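# Stack 96-well plate from nest N1 onto plate in N2

## Task

Lift the 96-well plate out of plate nest N1 and set it on top of the plate already in nest N2 so the two are fully nested, with the cut-off A1 corner of the top plate sitting over the A1 corner of the lower plate; the lower plate must remain flat in N2, and at the end the gripper must have released the plate and moved away.

## Robot and tools

Robot and scene. Two arms, left_arm and right_arm, each ending in a parallel two-finger gripper. All positions share one scene frame: origin on the table surface midway between the arms, +z up, +x out across the table away from the robot, and left_arm on the +y side. The names left and right refer to the arms, not to image sides. Viewed from the robot's side, N1 (where the plate starts) is the nest on the right and N2 (the target, already holding a plate) is on the left. Each plate has one clipped corner marking well A1; the two clipped corners must line up. Mounting plates and the metal frame behind the arms are fixed obstacles.

Gripper frame. Fingers extend along the gripper's +z axis and close along its y axis. The reported end_effector_position is the point between the finger pads, about 1 cm short of the tips. Reported hand positions may be slightly off, more so at long reach.

Row format (used by both motion tools). One row is 16 numbers for both arms together: x, y, z, qw, qx, qy, qz, opening for left_arm, then the same eight for right_arm. x, y, z are an absolute target position in metres in the scene frame; qw..qz is an absolute target orientation quaternion, w first, in the scene frame. Opening is a scale from -1 (closed) to +1 (fully open, 0.094 m). Both arms must always be filled in; to keep an arm still, repeat its full pose and opening from the last result before it stopped moving, and repeat the same quaternion every row to hold orientation rather than copying a drifted reported one.

execute_actions(actions): a list of up to 15 actions; each action is a list of up to 15 rows, one per 1/30 s control step, and if shorter its last row is held for the rest of its 15 steps (0.5 s per action). An empty list just returns the current state and images. If any target lies more than 0.6 m from that gripper's current position along any of its own axes, the action is rejected for both arms; a malformed first action or one failing this check against the last report rejects the whole call. Each step, the commanded pose is clipped to within 70 mm and 16 degrees of the measured pose, so far targets take several actions; after an action ends the arm only continues to its last clipped pose. Position is favoured over orientation when both cannot be met. Joint friction can leave the gripper up to about 31 mm short, and very small commanded moves may not happen.

move(target, speed, blocking): drives each gripper in a straight line toward the absolute pose in target (one 16-number row). speed is the path top speed in m/s, 0.002 to 0.5, default 0.25 (turning up to twice that in rad/s). Paths last 0.5 to 10 s and stop after 10 s even if short. Grippers take the shorter rotation. Openings are sent at the start. Moves do not avoid obstacles or the other arm and can overshoot speed, especially with a stretched arm. Faster contact hits harder, and targets deeper past contact press harder, so approach the plate and the lower plate slowly. blocking=false returns after 0.5 s while motion continues; then use wait or stop before sending new motion. The result adds a move: line with an ending (done, off_target, moving, held, fault), limits that acted (paced = pose clipped; held = a check blocked steps, after which the arm may speed up), and each gripper's distance to its pose.

wait(seconds): 0 to 10 s, arms hold their last command; returns early when a running move ends. stop(): brakes a running move; needs room, fingers keep moving. zoom_image(camera, region): enlarges [x0, y0, x1, y1] pixels (max 504x504) of one camera's latest image; cameras are cam_head_left, cam_head_right, cam_high, cam_low (672x504) and cam_left_wrist, cam_right_wrist (616x616, fisheye). finished_scene(scene): ends the numbered scene (1 or 2) irreversibly and reports success; the goal must hold at that point.

Results. The state line gives each gripper's position and wxyz quaternion. Hand target lines show the pose the controller is currently steering to. grip_measured is the finger opening on the command scale (last Joint positions number is in metres); readings can be off about 1 mm. To hold the plate, command an opening about 0.03 below grip_measured; force limit is roughly 50-62 N per pad. pose unreachable means a clearance check altered or blocked that arm's command. Joint torques are raw and noisy. MOTOR HOT warns at 75 °C; 90 °C pauses the arm 10 s; 100 °C makes it drop everything. FAULT lines report arm stops.

Suggested order: inspect images, open a gripper above the plate in N1, descend slowly, close, lift clear, carry to above N2, rotate as needed so A1 corners match, lower slowly until nested, open, then retreat upward.

Avoid: dropping the plate from any real height (a few mm is fine), knocking anything off the table, disturbing the lower plate in N2, hard pushes, and arms touching each other. Objects may occasionally be nudged by outside pushes.

Each tool is called after "Request:" by a JSON object that holds its "op" and its "data".

## Session

Request:
{"op": "execute_actions", "data": {"actions": []}}

Scene clock: 0.00 s.
left_arm: end_effector_position=(+0.3668, +0.5244, +0.1199) grip_measured=+1.000 end_effector_quat_wxyz=(+0.326, +0.914, -0.137, +0.199) | right_arm: end_effector_position=(+0.5566, -0.0961, +0.3359) grip_measured=+1.000 end_effector_quat_wxyz=(-0.063, +0.718, +0.495, +0.485)
Joint positions: left_arm=[ 0.673  1.531  1.75  -1.347  0.379 -2.053  0.094] | right_arm=[ 0.743  2.057  1.769 -0.417  0.425  2.035  0.094]
Joint velocities: left_arm=[-0.007  0.012 -0.007 -0.081 -0.022  0.022  0.   ] | right_arm=[-0.007 -0.007  0.017  0.022  0.007 -0.066  0.   ]
Joint torques (N m, as the arm reports them, + toward a larger angle): no reading
Hand target (left_arm): +0.367, +0.524, +0.120; +0.326, +0.914, -0.137, +0.199
Hand target (right_arm): +0.557, -0.096, +0.336; -0.063, +0.718, +0.495, +0.485
camera_calibration (this result's frames):
cam_left_wrist: T_world_to_cam=[[0.422533, 0.757252, -0.498032, -0.504775], [0.350271, 0.370368, 0.860313, -0.424193], [0.835928, -0.537956, -0.108751, 0.112595], [0, 0, 0, 1]] pos_world=[0.267745, 0.59992, 0.125789]
cam_right_wrist: T_world_to_cam=[[-0.768225, 0.622257, -0.15042, 0.527199], [-0.152945, 0.0497624, 0.986981, -0.211875], [0.621641, 0.781229, 0.0569425, -0.175334], [0, 0, 0, 1]] pos_world=[0.481597, -0.180534, 0.298401]

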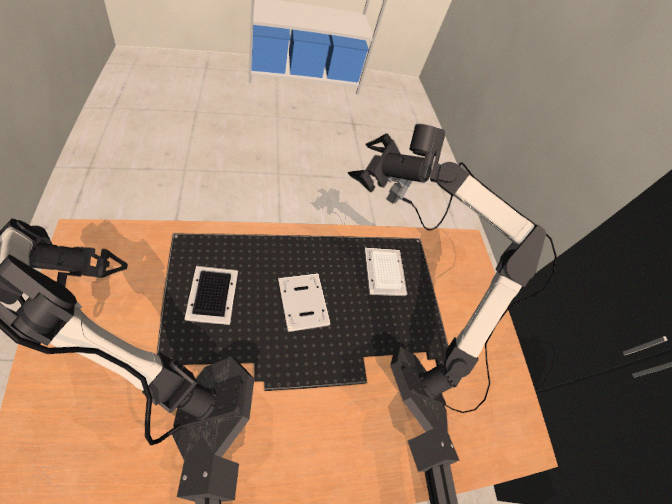

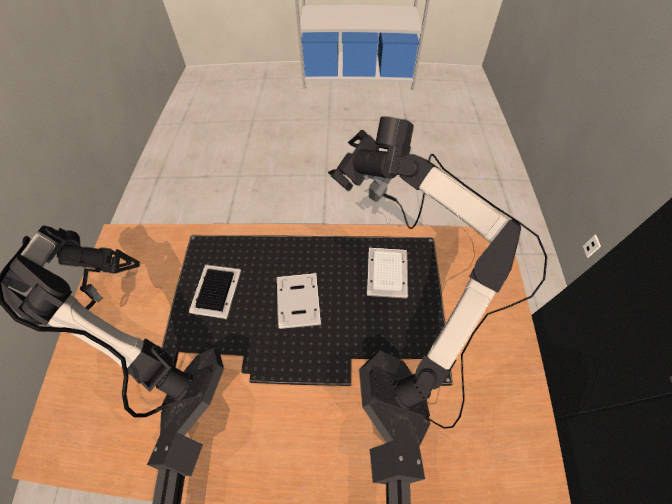

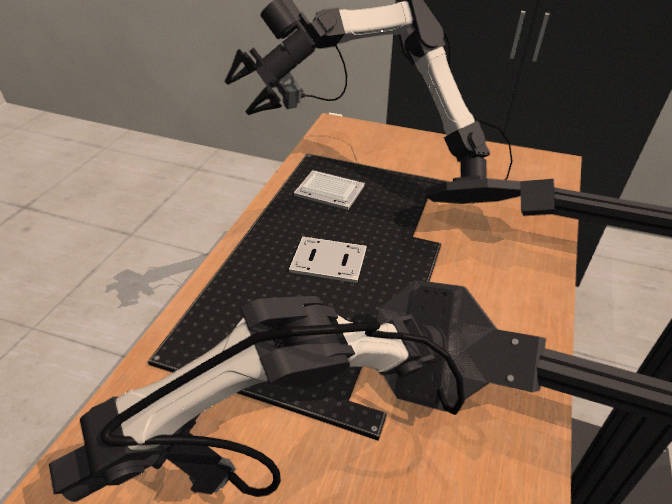

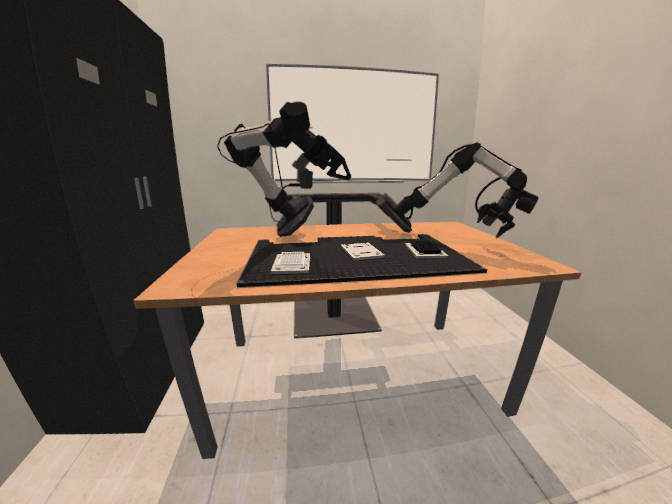

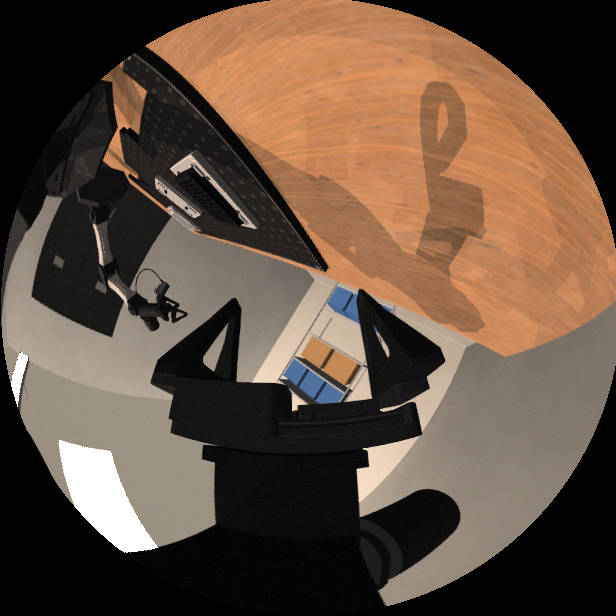

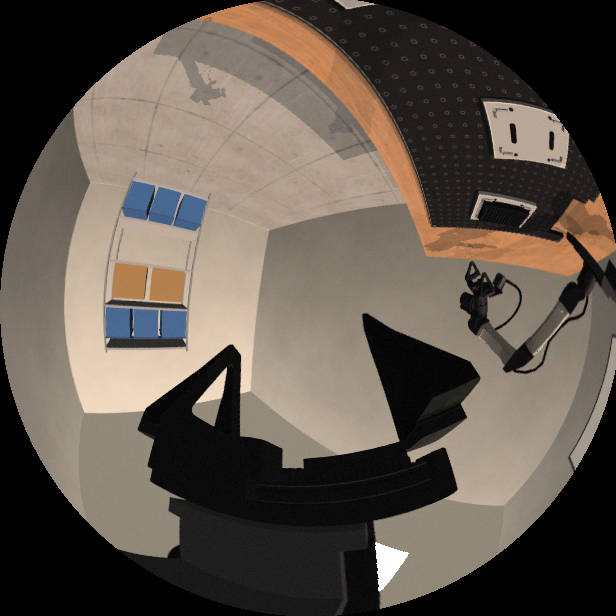

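Request:
{"op": "move", "data": {"target": [0.35,0.40,0.18,0,0.64,-0.77,0,1,0.44,-0.2,0.2,0,0.3,0.954,0,1], "speed": 0.35}}

Request:
{"op": "move", "data": {"target": [0.33,0.285,0.13,0,0,-1,0,1,0.40,-0.24,0.12,0,0,1,0,1], "speed": 0.35}}

Request:
{"op": "zoom_image", "data": {"camera": "cam_left_wrist", "region": [160,140,460,440]}}

Request:
{"op": "zoom_image", "data": {"camera": "cam_right_wrist", "region": [160,140,460,440]}}

Scene clock: 15.83 s.
left_arm: end_effector_position=(+0.3568, +0.4069, +0.1890) grip_measured=+1.000 end_effector_quat_wxyz=(+0.007, -0.667, +0.744, -0.035) | right_arm: end_effector_position=(+0.4425, -0.1942, +0.2039) grip_measured=+1.000 end_effector_quat_wxyz=(+0.005, +0.306, +0.952, +0.030)
Joint positions: left_arm=[-0.332  1.452  1.473 -1.431 -0.773 -1.721  0.094] | right_arm=[ 0.666  2.27   2.082 -1.572  0.74   1.299  0.094]
Joint velocities: left_arm=[-0.012 -0.002 -0.007 -0.007 -0.11  -0.051  0.   ] | right_arm=[-0.007 -0.007 -0.002  0.051  0.037 -0.095  0.   ]
Joint torques (N m, as the arm reports them, + toward a larger angle): left_arm=[-5.02 -1.89  2.97  0.19 -0.25  0.03] | right_arm=[  8.1  -10.17   3.52   0.24   0.07  -0.23]
Hand target (left_arm): +0.351, +0.401, +0.181; +0.001, -0.645, +0.764, -0.013
Hand target (right_arm): +0.440, -0.203, +0.200; +0.003, +0.300, +0.954, +0.020
Off the commanded pose (left_arm): 0.013 m, 6 deg.
Off the commanded pose (right_arm): 0.007 m, 4 deg.
joint sent to its limit (right arm) — the command would take joint 4 (wrist pitch) past its lower limit, so that joint was sent only as far as its limit.
move: off_target (left_arm, right_arm)
camera_calibration (this result's frames):
cam_left_wrist: T_world_to_cam=[[0.982757, -0.162999, 0.0872908, -0.313178], [-0.170033, -0.611208, 0.77299, 0.164924], [-0.0726437, -0.774504, -0.628384, 0.583883], [0, 0, 0, 1]] pos_world=[0.378236, 0.501975, 0.266756]
cam_right_wrist: T_world_to_cam=[[-0.773908, -0.63329, -0.00303341, 0.209363], [-0.506435, 0.615996, 0.603384, 0.250421], [-0.380249, 0.4685, -0.797445, 0.536656], [0, 0, 0, 1]] pos_world=[0.492913, -0.273094, 0.277489]

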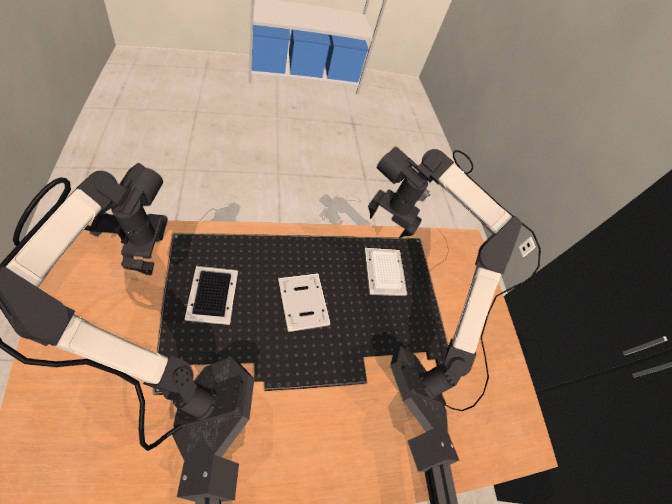

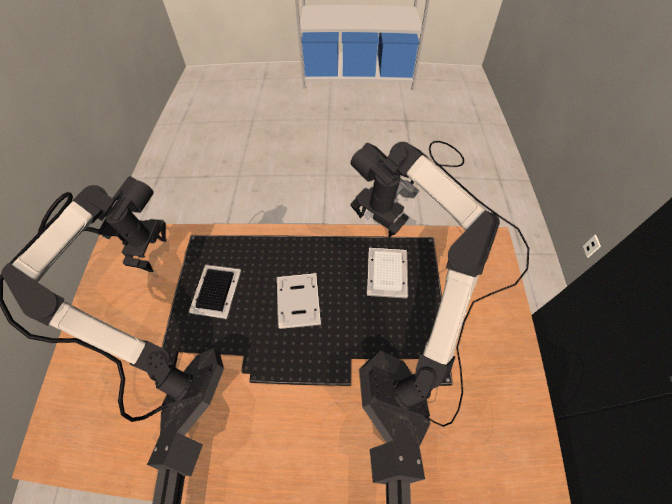

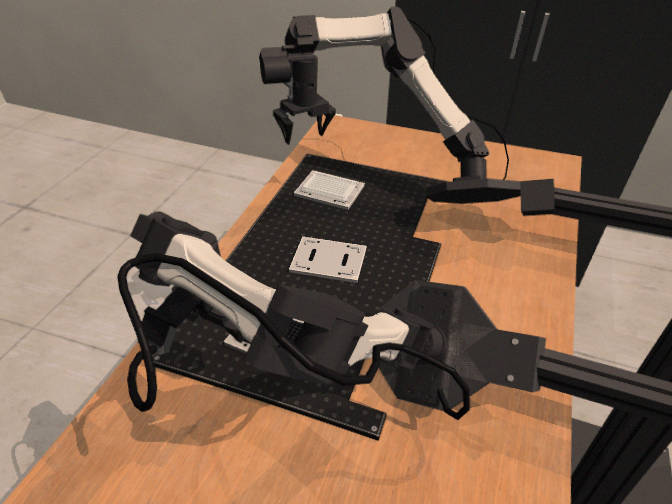

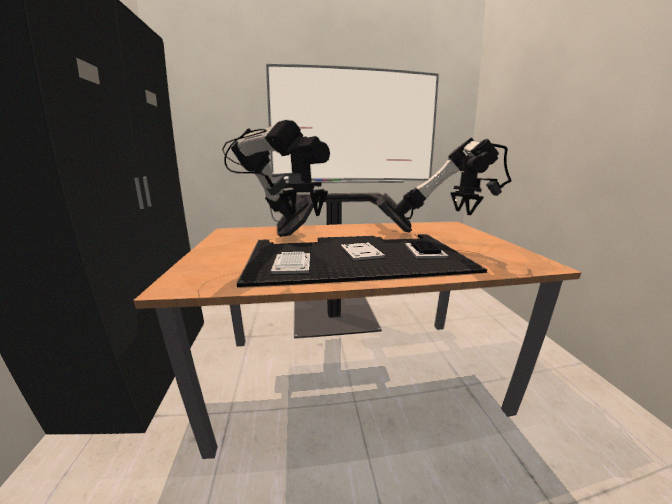

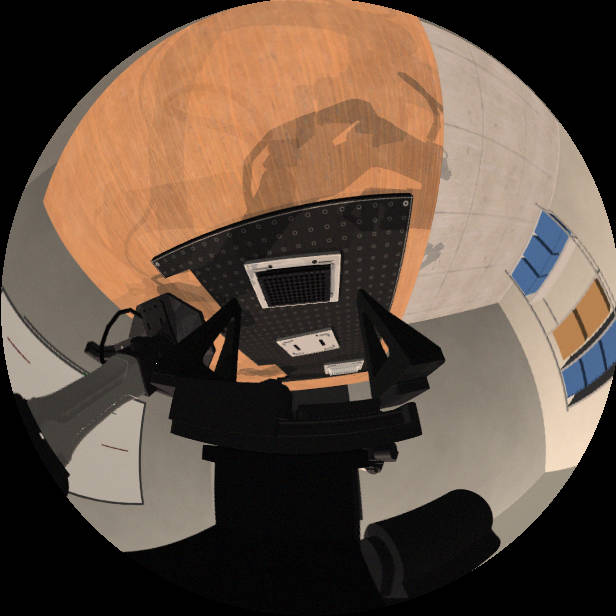

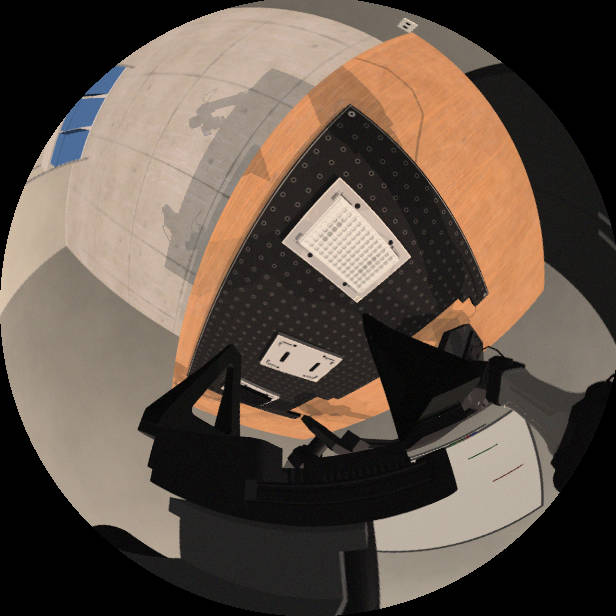

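Scene clock: 18.50 s.
left_arm: end_effector_position=(+0.3347, +0.2886, +0.1358) grip_measured=+1.000 end_effector_quat_wxyz=(+0.001, -0.015, +1.000, -0.010) | right_arm: end_effector_position=(+0.4037, -0.2351, +0.1243) grip_measured=+1.000 end_effector_quat_wxyz=(+0.001, +0.003, +1.000, +0.008)
Joint positions: left_arm=[-0.496  1.659  1.196 -1.19  -0.78  -0.576  0.094] | right_arm=[ 0.513  2.019  1.527 -1.184  0.781  0.516  0.094]
Joint velocities: left_arm=[-0.002  0.007 -0.012  0.066  0.007  0.081  0.   ] | right_arm=[-0.012 -0.012 -0.017  0.066 -0.007 -0.051  0.   ]
Joint torques (N m, as the arm reports them, + toward a larger angle): left_arm=[-6.42 -2.9   2.92  0.61 -0.17  0.04] | right_arm=[ 6.99 -9.12  3.49  0.35  0.08 -0.24]
Hand target (left_arm): +0.331, +0.284, +0.130; +0.001, +0.001, +1.000, -0.003
Hand target (right_arm): +0.401, -0.240, +0.120; -0.001, +0.000, +1.000, +0.002
Off the commanded pose (left_arm): 0.008 m, 2 deg.
Off the commanded pose (right_arm): 0.007 m, 1 deg.
move: done
camera_calibration (this result's frames):
cam_left_wrist: T_world_to_cam=[[-0.02739, -0.99866, 0.0439157, 0.279042], [-0.658217, 0.0510818, 0.751093, 0.105195], [-0.75233, -0.00833362, -0.658734, 0.467689], [0, 0, 0, 1]] pos_world=[0.42874, 0.277192, 0.216818]
cam_right_wrist: T_world_to_cam=[[-0.266308, -0.963148, 0.0377719, -0.134404], [-0.775622, 0.237394, 0.584855, 0.325894], [-0.572268, 0.126455, -0.810258, 0.476208], [0, 0, 0, 1]] pos_world=[0.489496, -0.267035, 0.200327]

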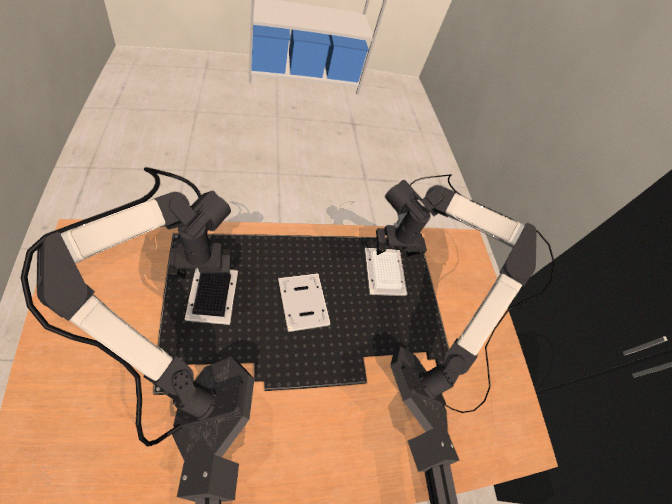

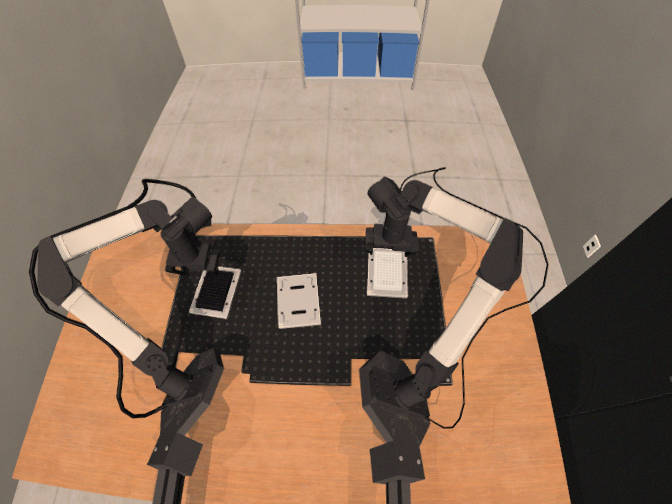

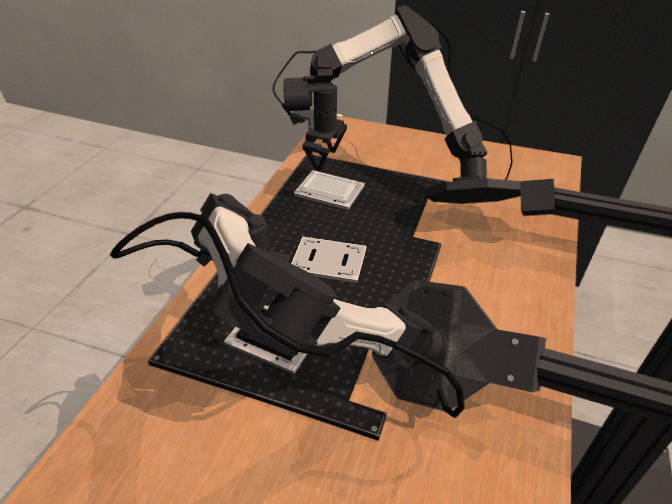

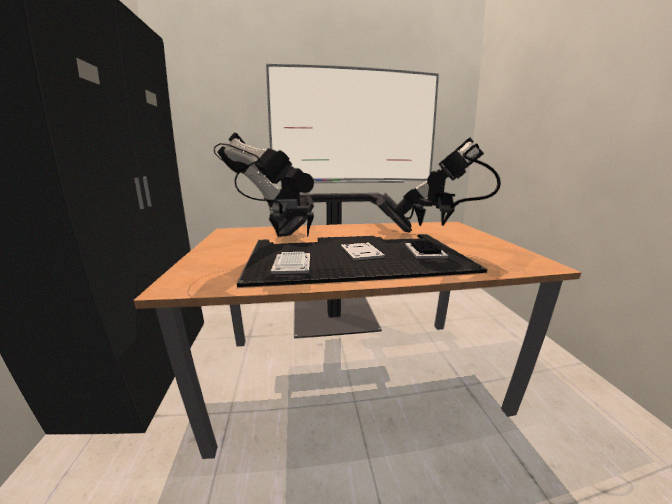

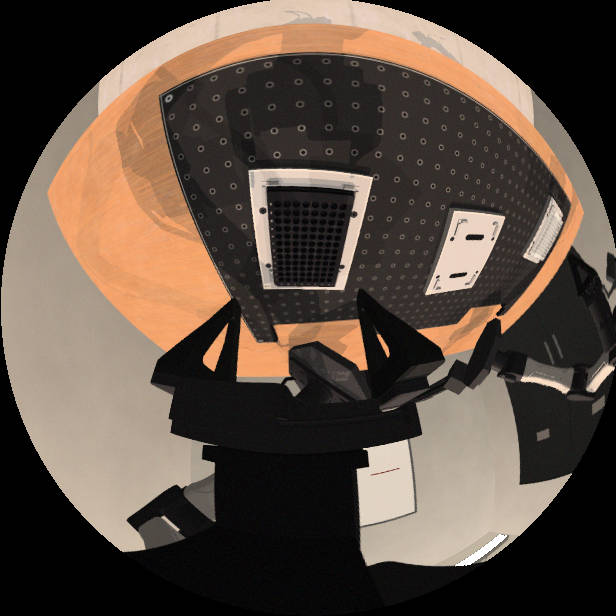

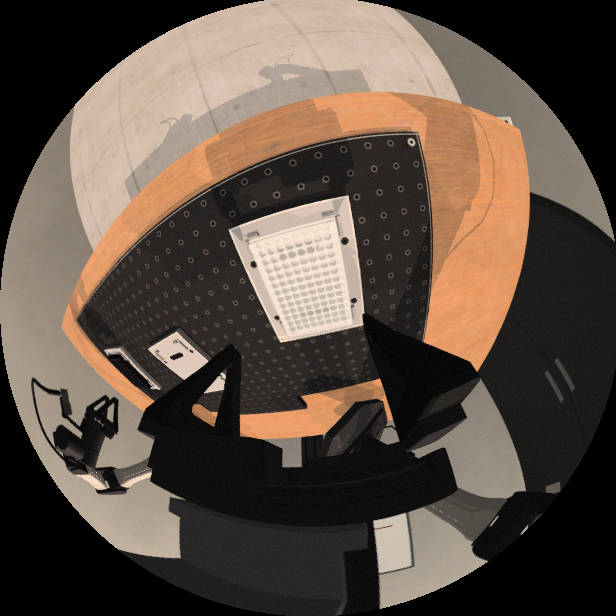

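Region (160, 140, 460, 440) of cam_left_wrist's 616x616 image, scaled by 1.680, with more detail than that image has.

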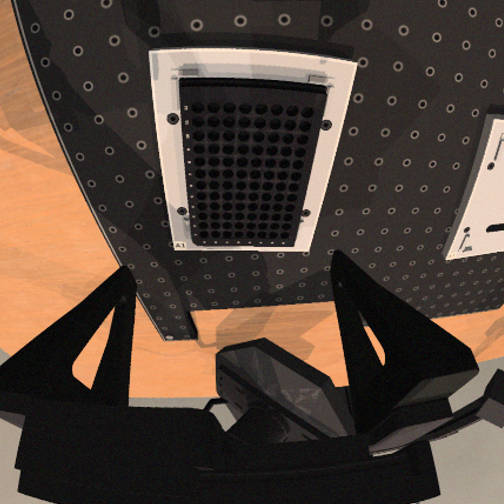

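Region (160, 140, 460, 440) of cam_right_wrist's 616x616 image, scaled by 1.680, with more detail than that image has.

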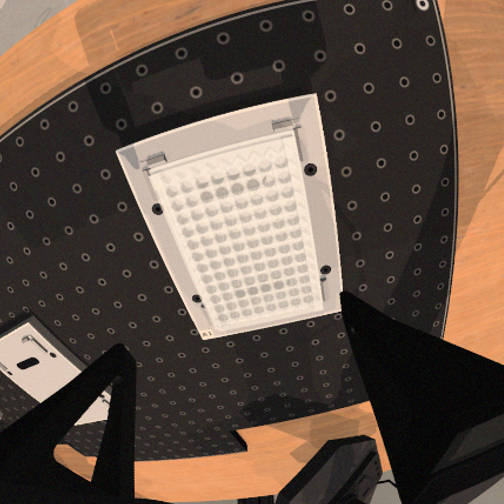

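Request:
{"op": "zoom_image", "data": {"camera": "cam_right_wrist", "region": [220,190,380,350]}}

Request:
{"op": "zoom_image", "data": {"camera": "cam_left_wrist", "region": [240,160,380,300]}}

Region (220, 190, 380, 350) of cam_right_wrist's 616x616 image, scaled by 3.150, with more detail than that image has.

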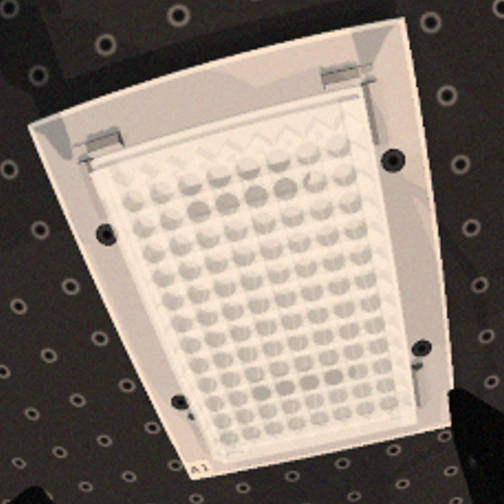

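Region (240, 160, 380, 300) of cam_left_wrist's 616x616 image, scaled by 3.600, with more detail than that image has.

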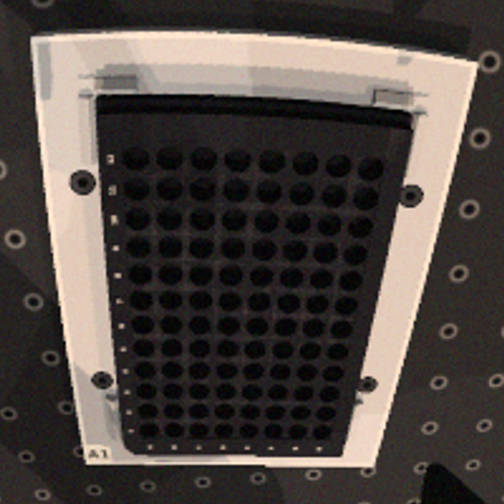

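Request:
{"op": "move", "data": {"target": [0.33,0.285,0.13,0,0,1,0,1,0.394,-0.248,0.052,0,0.013,1,0,1], "speed": 0.15}}

Request:
{"op": "zoom_image", "data": {"camera": "cam_right_wrist", "region": [180,180,420,420]}}

Scene clock: 39.80 s.
left_arm: end_effector_position=(+0.3352, +0.2889, +0.1358) grip_measured=+1.000 end_effector_quat_wxyz=(+0.003, -0.013, +1.000, -0.009) | right_arm: end_effector_position=(+0.3989, -0.2440, +0.0548) grip_measured=+1.000 end_effector_quat_wxyz=(+0.002, +0.018, +1.000, +0.007)
Joint positions: left_arm=[-0.496  1.659  1.196 -1.188 -0.783 -0.573  0.094] | right_arm=[ 0.366  1.999  1.314 -0.84   0.788  0.334  0.094]
Joint velocities: left_arm=[-0.012 -0.002  0.017  0.051 -0.022 -0.022  0.   ] | right_arm=[ 0.002 -0.022 -0.007 -0.007 -0.051 -0.007  0.   ]
Joint torques (N m, as the arm reports them, + toward a larger angle): left_arm=[-6.42 -3.01  2.78  0.55 -0.18  0.  ] | right_arm=[ 7.13 -9.45  3.02  0.35  0.06 -0.23]
Hand target (left_arm): +0.330, +0.285, +0.130; -0.000, +0.000, +1.000, -0.000
Hand target (right_arm): +0.394, -0.248, +0.052; +0.000, +0.013, +1.000, +0.002
Off the commanded pose (left_arm): 0.009 m, 2 deg.
Off the commanded pose (right_arm): 0.007 m, 1 deg.
move: done
camera_calibration (this result's frames):
cam_left_wrist: T_world_to_cam=[[-0.0301796, -0.998671, 0.0417888, 0.280576], [-0.660002, 0.051308, 0.74951, 0.106277], [-0.750658, -0.00496075, -0.660673, 0.466815], [0, 0, 0, 1]] pos_world=[0.42903, 0.277065, 0.217031]
cam_right_wrist: T_world_to_cam=[[-0.293965, -0.955024, 0.0389181, -0.128634], [-0.770069, 0.260761, 0.582235, 0.368631], [-0.566196, 0.141187, -0.812089, 0.419526], [0, 0, 0, 1]] pos_world=[0.483591, -0.278204, 0.131069]

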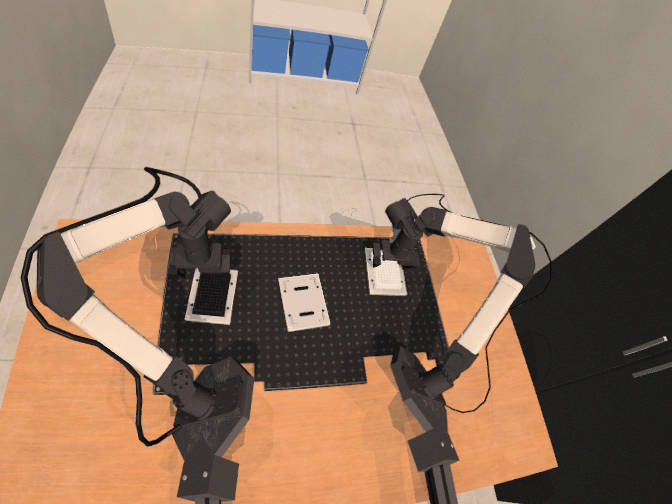

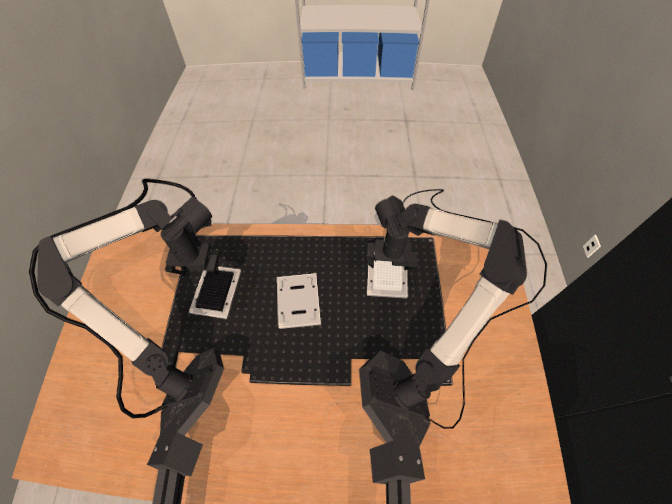

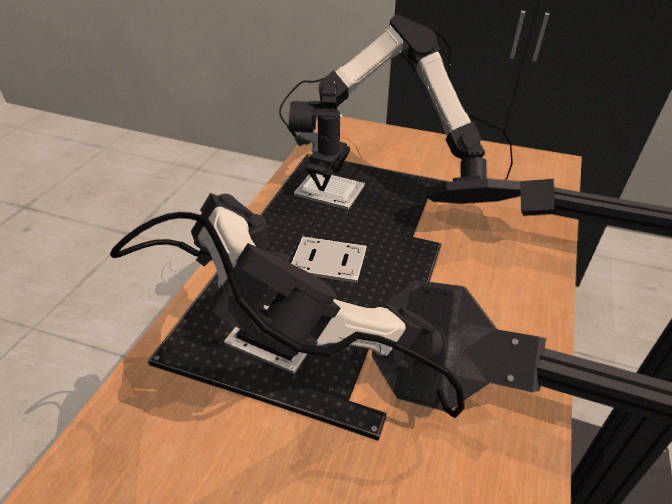

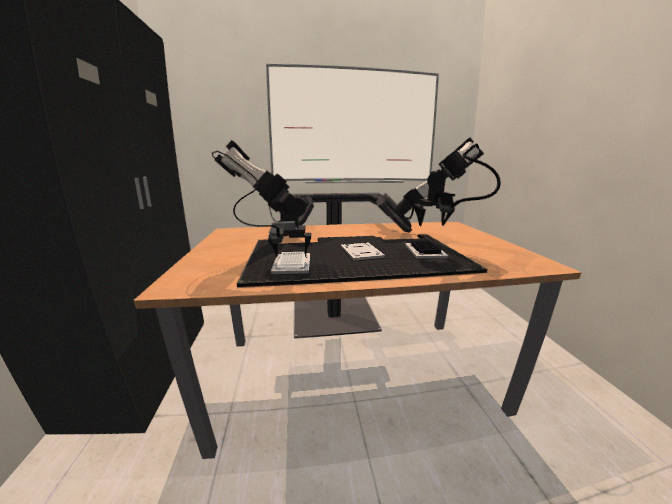

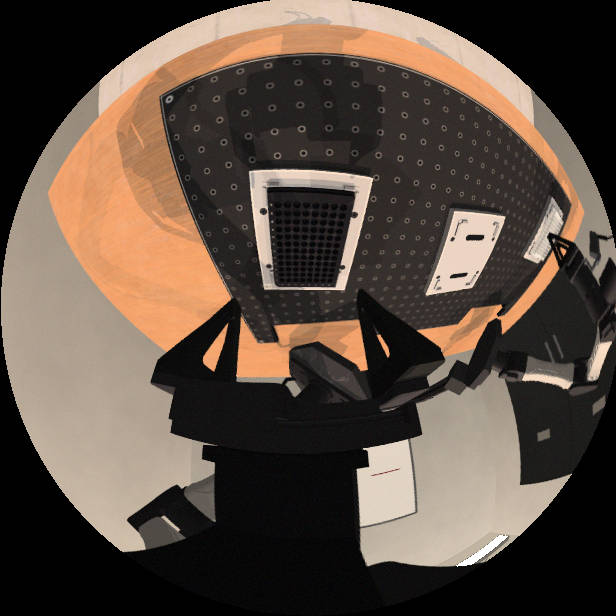

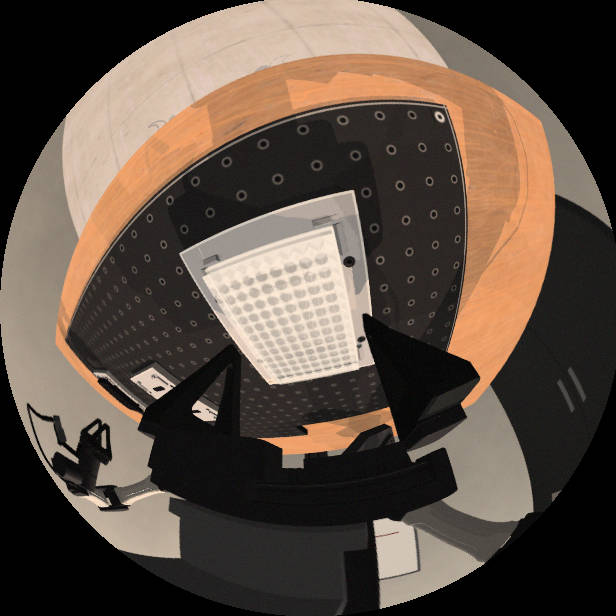

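Region (180, 180, 420, 420) of cam_right_wrist's 616x616 image, scaled by 2.100, with more detail than that image has.

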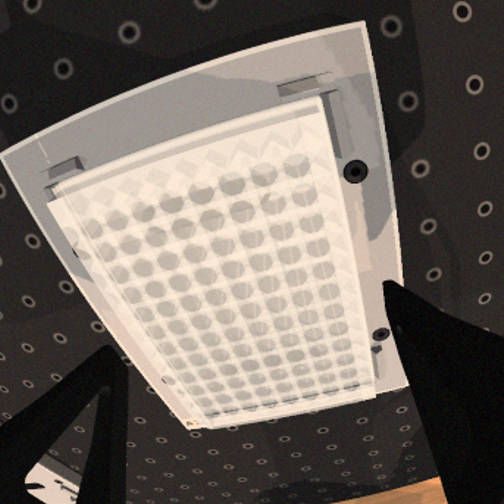

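Request:
{"op": "move", "data": {"target": [0.33,0.285,0.13,0,0,1,0,1,0.394,-0.247,0.033,0,0.013,1,0,1], "speed": 0.05}}

Request:
{"op": "zoom_image", "data": {"camera": "cam_right_wrist", "region": [170,200,410,440]}}

Request:
{"op": "zoom_image", "data": {"camera": "cam_low", "region": [250,220,330,280]}}

Scene clock: 44.37 s.
left_arm: end_effector_position=(+0.3352, +0.2890, +0.1358) grip_measured=+1.000 end_effector_quat_wxyz=(+0.003, -0.013, +1.000, -0.009) | right_arm: end_effector_position=(+0.4014, -0.2464, +0.0411) grip_measured=+1.000 end_effector_quat_wxyz=(+0.009, +0.023, +1.000, +0.008)
Joint positions: left_arm=[-0.496  1.659  1.196 -1.188 -0.784 -0.573  0.094] | right_arm=[ 0.334  1.999  1.279 -0.753  0.788  0.285  0.094]
Joint velocities: left_arm=[ 0.002 -0.022  0.022  0.066 -0.007  0.007  0.   ] | right_arm=[-0.002 -0.017 -0.002 -0.051 -0.022  0.007  0.   ]
Joint torques (N m, as the arm reports them, + toward a larger angle): left_arm=[-6.37 -2.98  2.79  0.56 -0.18  0.  ] | right_arm=[ 6.79 -7.7   3.04  0.37  0.06 -0.23]
Hand target (left_arm): +0.330, +0.285, +0.130; +0.000, +0.000, +1.000, -0.000
Hand target (right_arm): +0.394, -0.247, +0.033; -0.000, +0.013, +1.000, +0.001
Off the commanded pose (left_arm): 0.009 m, 2 deg.
Off the commanded pose (right_arm): 0.011 m, 2 deg.
move: off_target (right_arm)
camera_calibration (this result's frames):
cam_left_wrist: T_world_to_cam=[[-0.0301826, -0.998684, 0.0414573, 0.280683], [-0.660151, 0.0510602, 0.749396, 0.106435], [-0.750527, -0.00474939, -0.660823, 0.466756], [0, 0, 0, 1]] pos_world=[0.429048, 0.277096, 0.217045]
cam_right_wrist: T_world_to_cam=[[-0.304015, -0.952083, 0.0333691, -0.12461], [-0.775272, 0.267609, 0.572135, 0.38331], [-0.55365, 0.148068, -0.81948, 0.407175], [0, 0, 0, 1]] pos_world=[0.484719, -0.281505, 0.118525]

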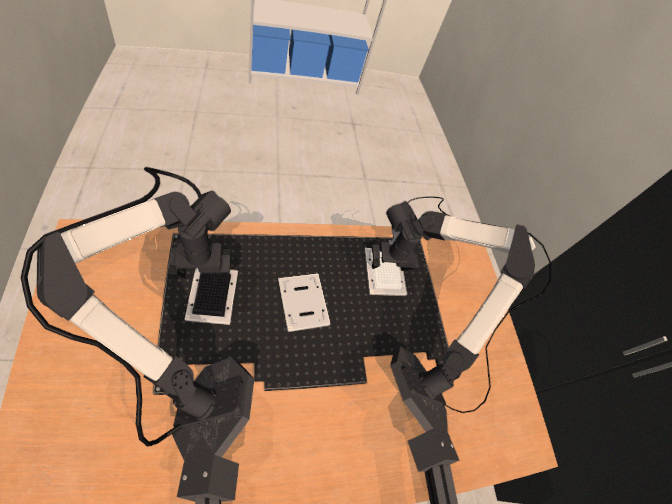

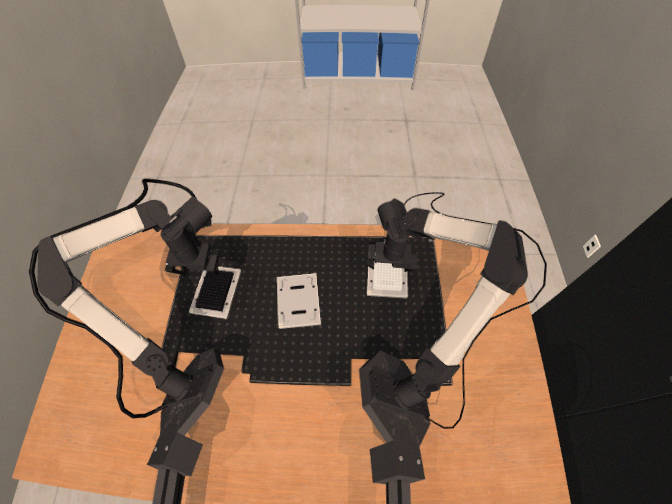

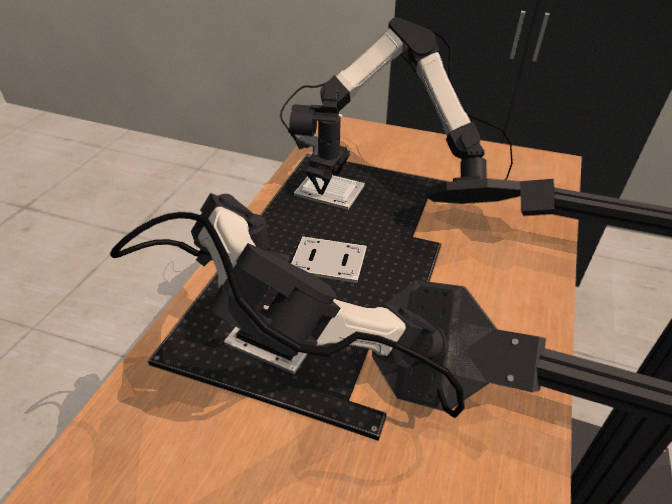

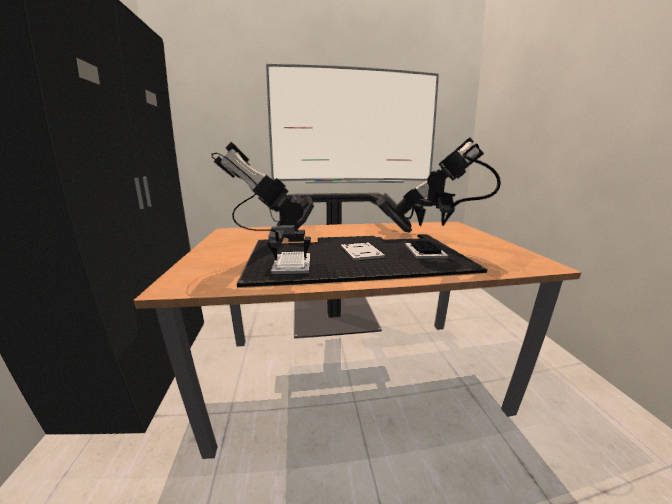

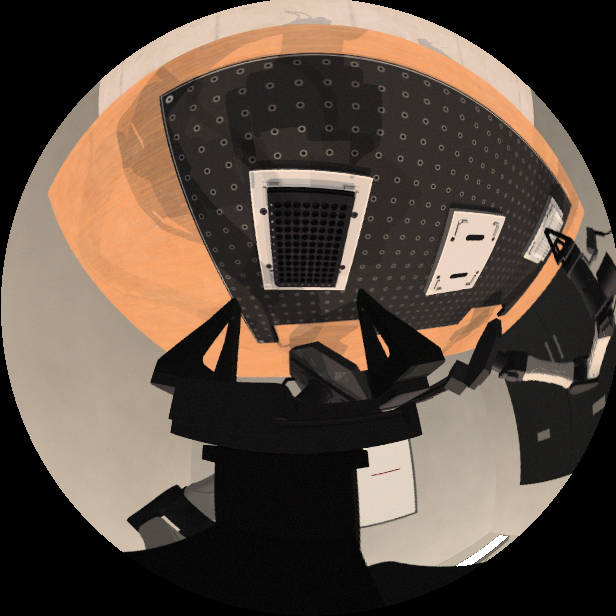

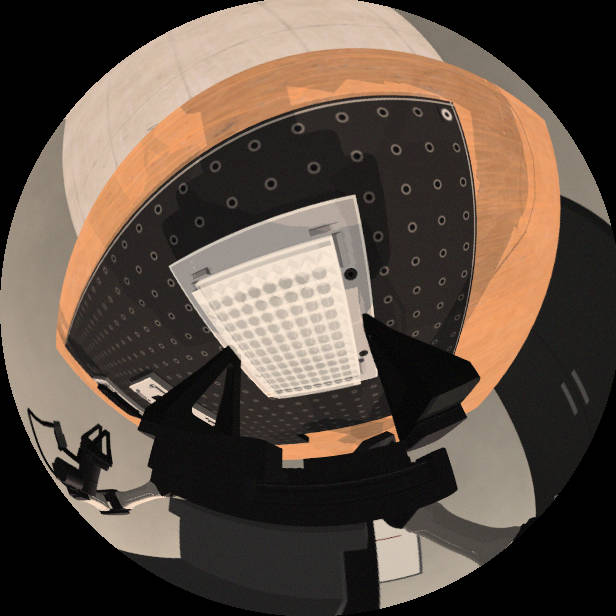

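Region (170, 200, 410, 440) of cam_right_wrist's 616x616 image, scaled by 2.100, with more detail than that image has.

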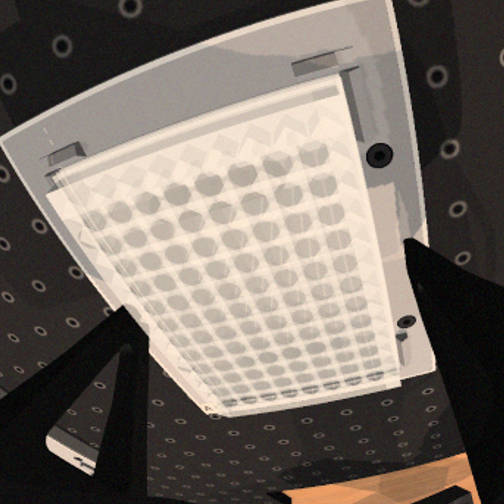

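Region (250, 220, 330, 280) of cam_low's 672x504 image, scaled by 6.300, with more detail than that image has; it fills the top 378 rows of this view, and the rest is white.

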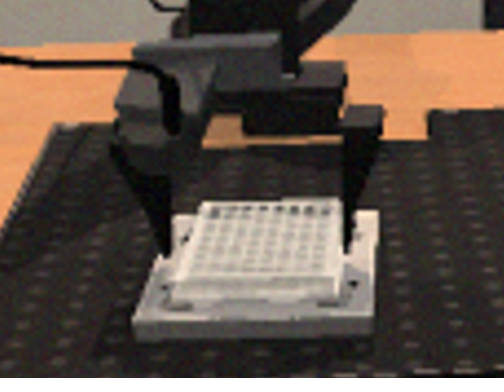

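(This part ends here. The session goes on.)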